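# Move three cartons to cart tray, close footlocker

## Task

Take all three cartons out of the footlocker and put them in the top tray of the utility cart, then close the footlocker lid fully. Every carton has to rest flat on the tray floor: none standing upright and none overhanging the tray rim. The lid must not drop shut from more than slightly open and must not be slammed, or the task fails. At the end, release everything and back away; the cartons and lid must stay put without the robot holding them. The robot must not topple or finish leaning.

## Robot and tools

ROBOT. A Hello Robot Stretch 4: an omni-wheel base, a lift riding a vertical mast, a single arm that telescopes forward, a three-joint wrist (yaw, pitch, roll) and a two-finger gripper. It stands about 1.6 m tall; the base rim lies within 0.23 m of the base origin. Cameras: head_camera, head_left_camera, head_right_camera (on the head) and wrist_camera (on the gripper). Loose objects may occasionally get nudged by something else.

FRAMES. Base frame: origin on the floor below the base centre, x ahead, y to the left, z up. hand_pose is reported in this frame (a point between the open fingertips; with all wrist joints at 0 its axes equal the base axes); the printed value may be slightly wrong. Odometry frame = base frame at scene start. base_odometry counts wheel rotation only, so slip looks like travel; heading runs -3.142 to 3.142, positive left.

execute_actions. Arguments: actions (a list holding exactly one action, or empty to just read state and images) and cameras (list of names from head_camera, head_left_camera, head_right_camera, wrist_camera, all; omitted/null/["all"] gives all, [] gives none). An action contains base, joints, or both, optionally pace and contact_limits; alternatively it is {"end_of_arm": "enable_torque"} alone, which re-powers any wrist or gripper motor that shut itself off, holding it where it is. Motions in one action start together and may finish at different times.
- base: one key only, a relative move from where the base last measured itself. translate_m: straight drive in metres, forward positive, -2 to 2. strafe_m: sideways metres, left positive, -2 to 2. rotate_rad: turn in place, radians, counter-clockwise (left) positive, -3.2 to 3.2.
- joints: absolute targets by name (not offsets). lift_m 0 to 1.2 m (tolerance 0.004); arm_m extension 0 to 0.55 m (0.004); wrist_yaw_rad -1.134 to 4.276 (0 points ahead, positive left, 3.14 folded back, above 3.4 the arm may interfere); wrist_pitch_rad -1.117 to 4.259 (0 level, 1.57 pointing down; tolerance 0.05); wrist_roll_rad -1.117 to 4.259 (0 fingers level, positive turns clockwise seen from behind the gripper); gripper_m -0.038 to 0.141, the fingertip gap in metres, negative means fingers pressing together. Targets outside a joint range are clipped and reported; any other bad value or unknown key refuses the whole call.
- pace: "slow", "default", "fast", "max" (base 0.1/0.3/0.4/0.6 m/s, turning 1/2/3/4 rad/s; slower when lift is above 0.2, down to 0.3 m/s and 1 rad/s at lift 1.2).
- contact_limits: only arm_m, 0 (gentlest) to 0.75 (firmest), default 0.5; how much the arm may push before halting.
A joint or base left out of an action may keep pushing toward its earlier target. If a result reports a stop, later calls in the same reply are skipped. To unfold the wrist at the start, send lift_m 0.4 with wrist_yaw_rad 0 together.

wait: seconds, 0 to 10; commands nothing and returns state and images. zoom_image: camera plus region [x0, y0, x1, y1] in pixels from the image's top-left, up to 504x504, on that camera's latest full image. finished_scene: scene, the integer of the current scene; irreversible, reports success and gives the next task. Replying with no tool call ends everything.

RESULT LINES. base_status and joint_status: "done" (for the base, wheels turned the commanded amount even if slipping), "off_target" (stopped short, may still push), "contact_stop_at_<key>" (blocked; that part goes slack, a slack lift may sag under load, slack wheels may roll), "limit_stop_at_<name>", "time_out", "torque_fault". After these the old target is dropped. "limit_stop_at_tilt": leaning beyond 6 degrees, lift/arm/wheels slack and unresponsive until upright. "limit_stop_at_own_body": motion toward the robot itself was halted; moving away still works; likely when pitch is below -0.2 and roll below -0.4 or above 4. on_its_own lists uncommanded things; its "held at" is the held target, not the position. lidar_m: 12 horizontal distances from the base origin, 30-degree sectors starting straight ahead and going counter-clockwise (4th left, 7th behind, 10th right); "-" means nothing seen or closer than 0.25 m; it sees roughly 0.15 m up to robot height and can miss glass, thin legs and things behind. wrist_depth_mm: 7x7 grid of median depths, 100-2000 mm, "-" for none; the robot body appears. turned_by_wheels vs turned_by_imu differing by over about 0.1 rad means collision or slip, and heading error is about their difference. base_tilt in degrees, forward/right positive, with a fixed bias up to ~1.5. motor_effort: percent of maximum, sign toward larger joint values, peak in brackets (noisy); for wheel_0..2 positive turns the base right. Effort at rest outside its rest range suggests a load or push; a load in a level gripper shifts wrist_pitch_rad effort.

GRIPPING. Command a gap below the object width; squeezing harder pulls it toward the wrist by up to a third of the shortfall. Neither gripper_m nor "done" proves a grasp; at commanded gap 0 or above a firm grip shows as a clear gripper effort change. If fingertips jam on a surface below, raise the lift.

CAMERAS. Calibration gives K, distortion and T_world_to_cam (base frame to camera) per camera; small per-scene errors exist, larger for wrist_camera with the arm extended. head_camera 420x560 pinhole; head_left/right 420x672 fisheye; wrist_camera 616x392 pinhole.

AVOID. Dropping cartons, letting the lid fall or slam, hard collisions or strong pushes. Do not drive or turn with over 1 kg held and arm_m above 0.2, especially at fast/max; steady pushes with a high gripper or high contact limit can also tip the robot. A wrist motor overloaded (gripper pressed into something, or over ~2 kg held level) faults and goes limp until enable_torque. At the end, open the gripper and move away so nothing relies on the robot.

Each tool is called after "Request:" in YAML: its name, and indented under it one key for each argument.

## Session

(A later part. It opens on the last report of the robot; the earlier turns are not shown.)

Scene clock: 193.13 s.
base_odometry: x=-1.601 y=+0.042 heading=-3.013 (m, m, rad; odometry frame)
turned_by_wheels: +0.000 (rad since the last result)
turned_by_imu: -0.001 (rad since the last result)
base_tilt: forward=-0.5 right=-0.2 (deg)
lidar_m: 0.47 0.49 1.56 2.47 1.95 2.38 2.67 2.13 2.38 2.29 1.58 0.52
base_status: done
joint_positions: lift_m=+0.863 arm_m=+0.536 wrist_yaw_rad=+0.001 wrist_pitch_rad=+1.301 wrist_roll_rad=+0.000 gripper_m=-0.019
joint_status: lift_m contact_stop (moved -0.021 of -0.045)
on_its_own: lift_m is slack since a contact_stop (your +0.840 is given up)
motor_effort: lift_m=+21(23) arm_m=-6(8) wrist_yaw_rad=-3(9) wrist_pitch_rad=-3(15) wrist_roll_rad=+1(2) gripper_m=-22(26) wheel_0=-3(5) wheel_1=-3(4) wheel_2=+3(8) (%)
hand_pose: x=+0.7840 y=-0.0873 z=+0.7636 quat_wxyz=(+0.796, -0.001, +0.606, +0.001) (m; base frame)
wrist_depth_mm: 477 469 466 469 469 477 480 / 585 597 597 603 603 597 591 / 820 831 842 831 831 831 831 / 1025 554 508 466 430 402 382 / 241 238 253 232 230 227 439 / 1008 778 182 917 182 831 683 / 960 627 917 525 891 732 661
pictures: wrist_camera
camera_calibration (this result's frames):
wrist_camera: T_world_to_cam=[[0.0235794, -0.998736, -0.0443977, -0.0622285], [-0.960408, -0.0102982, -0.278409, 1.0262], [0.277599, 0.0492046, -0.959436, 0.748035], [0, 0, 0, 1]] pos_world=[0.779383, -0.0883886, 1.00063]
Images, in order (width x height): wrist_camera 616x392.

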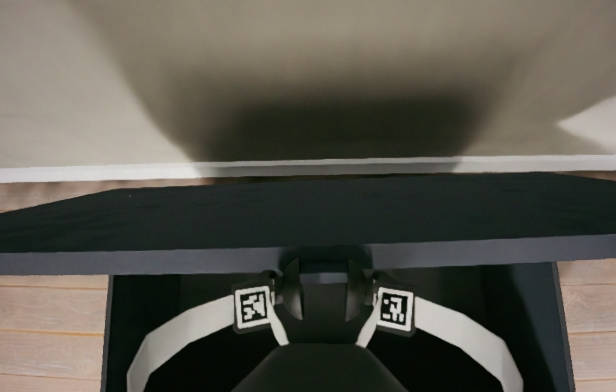

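Request:
execute_actions:
  actions:
    - {"joints":{"lift_m":0.848,"arm_m":0.50},"pace":"slow"}
  cameras: []

Request:
execute_actions:
  actions:
    - {"joints":{"lift_m":0.829,"arm_m":0.468},"pace":"slow"}
  cameras: []

Request:
execute_actions:
  actions:
    - {"joints":{"lift_m":0.79,"arm_m":0.415},"pace":"slow"}
  cameras: []

Request:
execute_actions:
  actions:
    - {"joints":{"lift_m":0.732,"arm_m":0.357},"pace":"slow"}
  cameras: []

Request:
execute_actions:
  actions:
    - {"joints":{"lift_m":0.665,"arm_m":0.311},"pace":"slow"}
  cameras: []

Request:
execute_actions:
  actions:
    - {"joints":{"lift_m":0.575,"arm_m":0.272},"pace":"slow"}
  cameras: []

Request:
execute_actions:
  actions:
    - {"joints":{"lift_m":0.49,"arm_m":0.253},"pace":"slow"}
  cameras: ["wrist_camera","head_camera"]

Scene clock: 194.83 s.
base_odometry: x=-1.601 y=+0.042 heading=-3.013 (m, m, rad; odometry frame)
turned_by_wheels: +0.000 (rad since the last result)
turned_by_imu: -0.001 (rad since the last result)
base_tilt: forward=-0.6 right=-0.1 (deg)
lidar_m: 0.49 0.51 1.57 2.47 1.95 2.38 2.66 2.13 2.40 2.27 1.58 0.52
base_status: not commanded
joint_positions: lift_m=+0.848 arm_m=+0.502 wrist_yaw_rad=+0.001 wrist_pitch_rad=+1.300 wrist_roll_rad=+0.000 gripper_m=-0.019
joint_status: all done
motor_effort: lift_m=+21(20) arm_m=-10(11) wrist_yaw_rad=-2(8) wrist_pitch_rad=-1(14) wrist_roll_rad=+1(1) gripper_m=-24(23) wheel_0=-2(3) wheel_1=-1(3) wheel_2=-1(3) (%)
hand_pose: x=+0.7500 y=-0.0873 z=+0.7482 quat_wxyz=(+0.796, +0.000, +0.605, +0.001) (m; base frame)
wrist_depth_mm: 525 521 517 517 521 530 530 / 647 654 668 668 661 661 654 / 891 904 917 854 866 854 842 / 445 413 392 370 349 334 320 / 260 252 245 231 229 237 418 / 991 768 182 904 182 788 683 / 960 647 904 521 878 732 640
pictures: none
No camera images: the call's "cameras" was empty. Leave "cameras" out to get every camera's image.

Scene clock: 196.23 s.
base_odometry: x=-1.601 y=+0.042 heading=-3.013 (m, m, rad; odometry frame)
turned_by_wheels: +0.000 (rad since the last result)
turned_by_imu: -0.001 (rad since the last result)
base_tilt: forward=-0.6 right=-0.1 (deg)
lidar_m: 0.49 0.50 1.53 2.48 1.95 2.39 2.67 2.12 2.39 2.25 1.57 0.51
base_status: not commanded
joint_positions: lift_m=+0.829 arm_m=+0.470 wrist_yaw_rad=+0.001 wrist_pitch_rad=+1.300 wrist_roll_rad=+0.000 gripper_m=-0.019
joint_status: all done
motor_effort: lift_m=+20(21) arm_m=-10(7) wrist_yaw_rad=+0(11) wrist_pitch_rad=-1(21) wrist_roll_rad=+1(1) gripper_m=-26(24) wheel_0=-2(1) wheel_1=-2(1) wheel_2=-2(2) (%)
hand_pose: x=+0.7179 y=-0.0874 z=+0.7293 quat_wxyz=(+0.796, +0.000, +0.605, +0.000) (m; base frame)
wrist_depth_mm: 569 569 559 564 564 574 580 / 691 715 723 723 723 715 715 / 991 866 854 878 615 574 544 / 377 359 342 329 314 300 291 / 253 246 239 229 229 234 413 / 960 732 182 891 182 798 647 / 931 615 891 512 854 732 640
pictures: none
No camera images: the call's "cameras" was empty. Leave "cameras" out to get every camera's image.

Scene clock: 197.97 s.
base_odometry: x=-1.601 y=+0.042 heading=-3.013 (m, m, rad; odometry frame)
turned_by_wheels: +0.000 (rad since the last result)
turned_by_imu: -0.001 (rad since the last result)
base_tilt: forward=-0.5 right=-0.2 (deg)
lidar_m: 0.48 0.50 1.57 2.47 1.95 2.43 2.67 2.12 2.38 2.29 1.55 0.51
base_status: not commanded
joint_positions: lift_m=+0.790 arm_m=+0.417 wrist_yaw_rad=+0.002 wrist_pitch_rad=+1.298 wrist_roll_rad=+0.000 gripper_m=-0.019
joint_status: all done
motor_effort: lift_m=+22(21) arm_m=-10(11) wrist_yaw_rad=-4(15) wrist_pitch_rad=+4(29) wrist_roll_rad=+1(1) gripper_m=-22(23) wheel_0=-2(2) wheel_1=-1(2) wheel_2=-1(4) (%)
hand_pose: x=+0.6655 y=-0.0873 z=+0.6903 quat_wxyz=(+0.797, -0.001, +0.605, +0.001) (m; base frame)
wrist_depth_mm: 647 647 640 640 640 647 640 / 798 809 820 778 778 768 750 / 508 477 449 430 410 397 387 / 317 306 297 287 281 272 265 / 244 239 233 226 227 229 549 / 917 723 181 854 182 831 603 / 878 591 741 492 699 569 569
pictures: none
No camera images: the call's "cameras" was empty. Leave "cameras" out to get every camera's image.

Scene clock: 199.77 s.
base_odometry: x=-1.601 y=+0.042 heading=-3.013 (m, m, rad; odometry frame)
turned_by_wheels: +0.000 (rad since the last result)
turned_by_imu: -0.001 (rad since the last result)
base_tilt: forward=-0.5 right=-0.1 (deg)
lidar_m: 0.48 0.51 1.54 2.47 1.93 2.41 2.67 2.12 2.38 2.28 1.55 0.52
base_status: not commanded
joint_positions: lift_m=+0.732 arm_m=+0.359 wrist_yaw_rad=+0.002 wrist_pitch_rad=+1.298 wrist_roll_rad=+0.000 gripper_m=-0.019
joint_status: all done
motor_effort: lift_m=+19(22) arm_m=-10(14) wrist_yaw_rad=-5(12) wrist_pitch_rad=+6(30) wrist_roll_rad=+1(2) gripper_m=-22(21) wheel_0=-1(1) wheel_1=-2(1) wheel_2=-1(3) (%)
hand_pose: x=+0.6078 y=-0.0873 z=+0.6325 quat_wxyz=(+0.797, -0.001, +0.604, +0.001) (m; base frame)
wrist_depth_mm: 741 723 723 723 715 699 699 / 820 521 488 466 445 436 427 / 373 359 345 334 325 319 310 / 282 274 268 263 256 250 246 / 236 233 229 222 225 223 539 / 842 715 181 788 181 778 603 / 820 512 634 325 603 480 759
pictures: none
No camera images: the call's "cameras" was empty. Leave "cameras" out to get every camera's image.

Scene clock: 201.40 s.
base_odometry: x=-1.601 y=+0.042 heading=-3.013 (m, m, rad; odometry frame)
turned_by_wheels: +0.000 (rad since the last result)
turned_by_imu: -0.001 (rad since the last result)
base_tilt: forward=-0.6 right=-0.1 (deg)
lidar_m: 0.49 0.53 1.56 2.46 1.96 2.39 2.66 2.14 2.36 2.27 1.56 0.53
base_status: not commanded
joint_positions: lift_m=+0.665 arm_m=+0.313 wrist_yaw_rad=+0.002 wrist_pitch_rad=+1.297 wrist_roll_rad=+0.000 gripper_m=-0.019
joint_status: all done
motor_effort: lift_m=+19(20) arm_m=-10(13) wrist_yaw_rad=-4(9) wrist_pitch_rad=+7(28) wrist_roll_rad=+1(1) gripper_m=-21(22) wheel_0=-1(1) wheel_1=-1(2) wheel_2=-1(2) (%)
hand_pose: x=+0.5618 y=-0.0873 z=+0.5655 quat_wxyz=(+0.797, -0.001, +0.604, +0.001) (m; base frame)
wrist_depth_mm: 530 488 473 455 439 418 413 / 394 379 364 353 345 338 330 / 314 306 297 290 283 277 273 / 262 256 251 245 241 236 233 / 234 231 229 220 220 218 535 / 544 640 182 433 182 615 569 / 768 759 750 283 732 715 715
pictures: none
No camera images: the call's "cameras" was empty. Leave "cameras" out to get every camera's image.

Scene clock: 203.03 s.
base_odometry: x=-1.601 y=+0.042 heading=-3.013 (m, m, rad; odometry frame)
turned_by_wheels: +0.000 (rad since the last result)
turned_by_imu: -0.001 (rad since the last result)
base_tilt: forward=-0.5 right=-0.1 (deg)
lidar_m: 0.50 0.52 1.55 2.47 1.95 2.40 2.68 2.12 2.39 2.28 1.56 0.53
base_status: not commanded
joint_positions: lift_m=+0.575 arm_m=+0.274 wrist_yaw_rad=+0.000 wrist_pitch_rad=+1.301 wrist_roll_rad=+0.000 gripper_m=-0.019
joint_status: all done
motor_effort: lift_m=+18(19) arm_m=-9(14) wrist_yaw_rad=+0(5) wrist_pitch_rad=-5(7) wrist_roll_rad=+1(1) gripper_m=-24(24) wheel_0=-2(1) wheel_1=-1(1) wheel_2=-1(1) (%)
hand_pose: x=+0.5213 y=-0.0874 z=+0.4754 quat_wxyz=(+0.796, +0.000, +0.606, +0.000) (m; base frame)
wrist_depth_mm: 351 342 334 327 317 309 306 / 309 301 291 286 281 276 272 / 272 266 260 255 252 247 243 / 243 239 235 231 227 224 221 / 229 225 222 215 216 217 564 / 699 683 181 353 182 375 654 / 676 668 661 399 647 634 634
pictures: none
No camera images: the call's "cameras" was empty. Leave "cameras" out to get every camera's image.

Scene clock: 204.63 s.
base_odometry: x=-1.601 y=+0.042 heading=-3.013 (m, m, rad; odometry frame)
turned_by_wheels: +0.000 (rad since the last result)
turned_by_imu: -0.001 (rad since the last result)
base_tilt: forward=-0.6 right=-0.2 (deg)
lidar_m: 0.49 0.50 1.56 2.46 1.95 2.40 2.68 2.13 2.39 2.27 1.58 0.52
base_status: not commanded
joint_positions: lift_m=+0.490 arm_m=+0.254 wrist_yaw_rad=-0.002 wrist_pitch_rad=+1.307 wrist_roll_rad=+0.000 gripper_m=-0.019
joint_status: all done
motor_effort: lift_m=+17(17) arm_m=-7(9) wrist_yaw_rad=+6(5) wrist_pitch_rad=-21(21) wrist_roll_rad=+2(2) gripper_m=-21(21) wheel_0=-1(1) wheel_1=-1(1) wheel_2=-1(1) (%)
hand_pose: x=+0.5003 y=-0.0875 z=+0.3900 quat_wxyz=(+0.794, +0.000, +0.608, -0.001) (m; base frame)
wrist_depth_mm: 282 276 272 266 262 258 254 / 264 258 254 249 245 242 239 / 246 242 237 234 230 226 224 / 230 227 223 220 216 213 211 / 222 220 215 211 210 216 270 / 615 609 182 228 182 574 569 / 597 591 580 357 569 559 554
pictures: head_camera, wrist_camera
camera_calibration (this result's frames):
wrist_camera: T_world_to_cam=[[0.0202983, -0.998802, -0.0445312, -0.0706659], [-0.962115, -0.00740145, -0.272545, 0.648487], [0.271888, 0.0483763, -0.961112, 0.471813], [0, 0, 0, 1]] pos_world=[0.497073, -0.0886061, 0.62706]
Images, in order (width x height): head_camera 420x560, wrist_camera 616x392.

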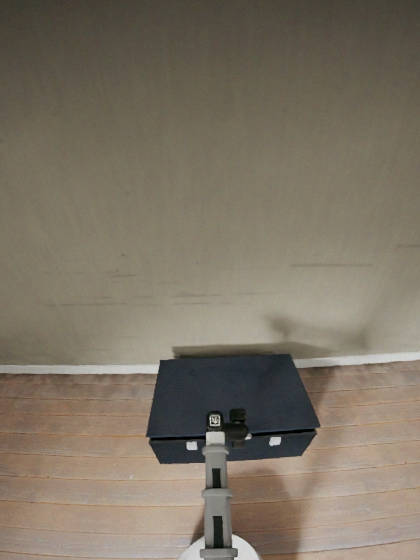

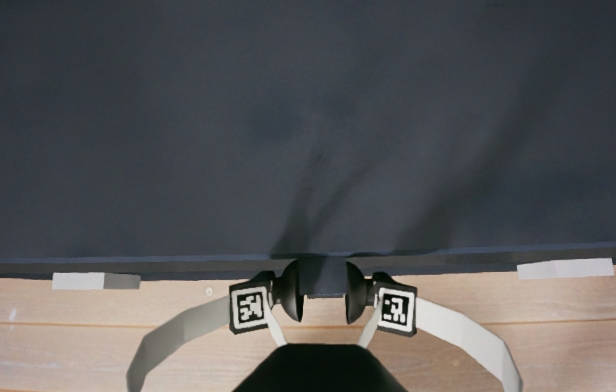

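Request:
execute_actions:
  actions:
    - {"joints":{"lift_m":0.436,"arm_m":0.243},"pace":"slow"}
  cameras: []

Request:
execute_actions:
  actions:
    - {"joints":{"gripper_m":0.06},"pace":"slow"}
  cameras: []

Request:
execute_actions:
  actions:
    - {"base":{"translate_m":-0.2},"joints":{"arm_m":0.1}}
  cameras: ["wrist_camera","head_camera"]

Scene clock: 206.10 s.
base_odometry: x=-1.601 y=+0.042 heading=-3.013 (m, m, rad; odometry frame)
turned_by_wheels: +0.000 (rad since the last result)
turned_by_imu: -0.001 (rad since the last result)
base_tilt: forward=-0.6 right=-0.2 (deg)
lidar_m: 0.49 0.51 1.58 2.48 1.94 2.42 2.66 2.12 2.37 2.29 1.57 0.54
base_status: not commanded
joint_positions: lift_m=+0.437 arm_m=+0.244 wrist_yaw_rad=+0.000 wrist_pitch_rad=+1.299 wrist_roll_rad=+0.000 gripper_m=-0.020
joint_status: all done
motor_effort: lift_m=+7(17) arm_m=-8(11) wrist_yaw_rad=+3(5) wrist_pitch_rad=+2(21) wrist_roll_rad=+1(1) gripper_m=-15(20) wheel_0=-2(1) wheel_1=-1(1) wheel_2=-1(1) (%)
hand_pose: x=+0.4927 y=-0.0874 z=+0.3374 quat_wxyz=(+0.796, +0.000, +0.605, +0.000) (m; base frame)
wrist_depth_mm: 260 256 253 248 245 240 237 / 247 243 239 236 232 229 228 / 235 231 228 225 222 218 216 / 224 220 217 214 211 209 207 / 217 215 211 208 206 214 229 / 564 564 182 224 183 539 530 / 554 539 535 334 521 517 517
pictures: none
No camera images: the call's "cameras" was empty. Leave "cameras" out to get every camera's image.

Scene clock: 208.93 s.
base_odometry: x=-1.601 y=+0.042 heading=-3.013 (m, m, rad; odometry frame)
turned_by_wheels: +0.000 (rad since the last result)
turned_by_imu: -0.001 (rad since the last result)
base_tilt: forward=-0.6 right=-0.1 (deg)
lidar_m: 0.49 0.52 1.54 2.46 1.94 2.36 2.66 2.10 2.38 2.28 1.57 0.52
base_status: not commanded
joint_positions: lift_m=+0.437 arm_m=+0.244 wrist_yaw_rad=-0.004 wrist_pitch_rad=+1.302 wrist_roll_rad=+0.000 gripper_m=+0.060
joint_status: all done
motor_effort: lift_m=+7(7) arm_m=-5(8) wrist_yaw_rad=+12(12) wrist_pitch_rad=-7(7) wrist_roll_rad=+1(1) gripper_m=+2(11) wheel_0=-1(1) wheel_1=-1(1) wheel_2=-3(3) (%)
hand_pose: x=+0.4910 y=-0.0877 z=+0.3372 quat_wxyz=(+0.795, +0.001, +0.606, -0.001) (m; base frame)
wrist_depth_mm: 267 263 259 255 251 247 246 / 255 250 246 243 239 236 234 / 240 238 235 231 229 225 224 / 229 227 224 221 217 216 213 / 223 220 217 214 211 216 235 / 569 564 189 223 183 539 535 / 549 549 539 133 530 517 517
pictures: none
No camera images: the call's "cameras" was empty. Leave "cameras" out to get every camera's image.

Scene clock: 211.00 s.
base_odometry: x=-1.403 y=+0.067 heading=-3.013 (m, m, rad; odometry frame)
turned_by_wheels: +0.000 (rad since the last result)
turned_by_imu: -0.001 (rad since the last result)
base_tilt: forward=-0.5 right=-0.1 (deg)
lidar_m: 0.68 0.72 1.82 2.47 1.86 2.38 2.45 1.96 2.38 2.28 1.86 0.74
base_status: done
joint_positions: lift_m=+0.436 arm_m=+0.102 wrist_yaw_rad=+0.000 wrist_pitch_rad=+1.301 wrist_roll_rad=+0.000 gripper_m=+0.060
joint_status: all done
motor_effort: lift_m=+20(20) arm_m=-8(14) wrist_yaw_rad=+2(15) wrist_pitch_rad=-3(80) wrist_roll_rad=+1(1) gripper_m=-4(6) wheel_0=-1(11) wheel_1=-1(6) wheel_2=+0(9) (%)
hand_pose: x=+0.3494 y=-0.0874 z=+0.3362 quat_wxyz=(+0.796, +0.000, +0.605, +0.000) (m; base frame)
wrist_depth_mm: 530 525 521 530 530 544 549 / 668 654 640 634 634 621 615 / 640 627 621 615 609 603 591 / 621 609 597 591 574 574 569 / 591 585 574 564 564 559 544 / 569 554 196 544 200 530 530 / 549 544 539 136 525 517 512
pictures: head_camera, wrist_camera
camera_calibration (this result's frames):
wrist_camera: T_world_to_cam=[[0.0220303, -0.998771, -0.0443951, -0.0705359], [-0.960382, -0.00880211, -0.278549, 0.489923], [0.277815, 0.0487727, -0.959396, 0.458544], [0, 0, 0, 1]] pos_world=[0.344676, -0.0885013, 0.573261]
Images, in order (width x height): head_camera 420x560, wrist_camera 616x392.

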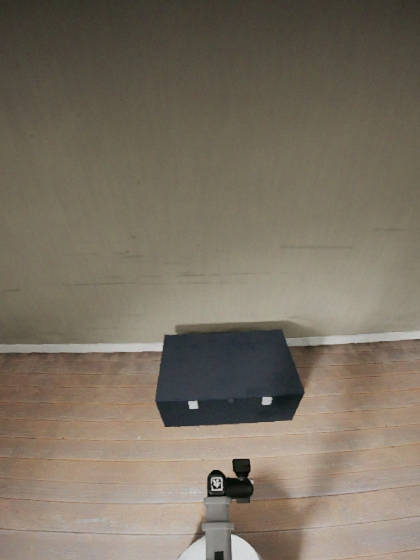

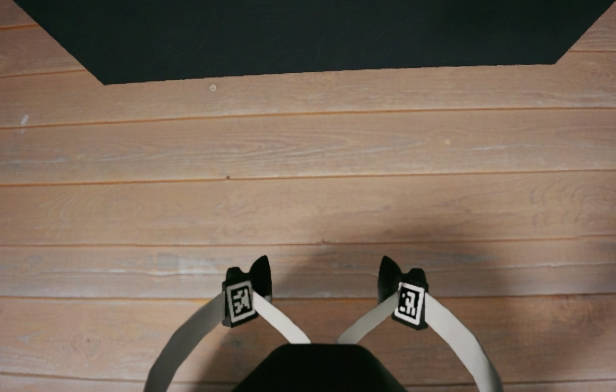

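Request:
finished_scene:
  scene: 1

The scene is finished: the task was done.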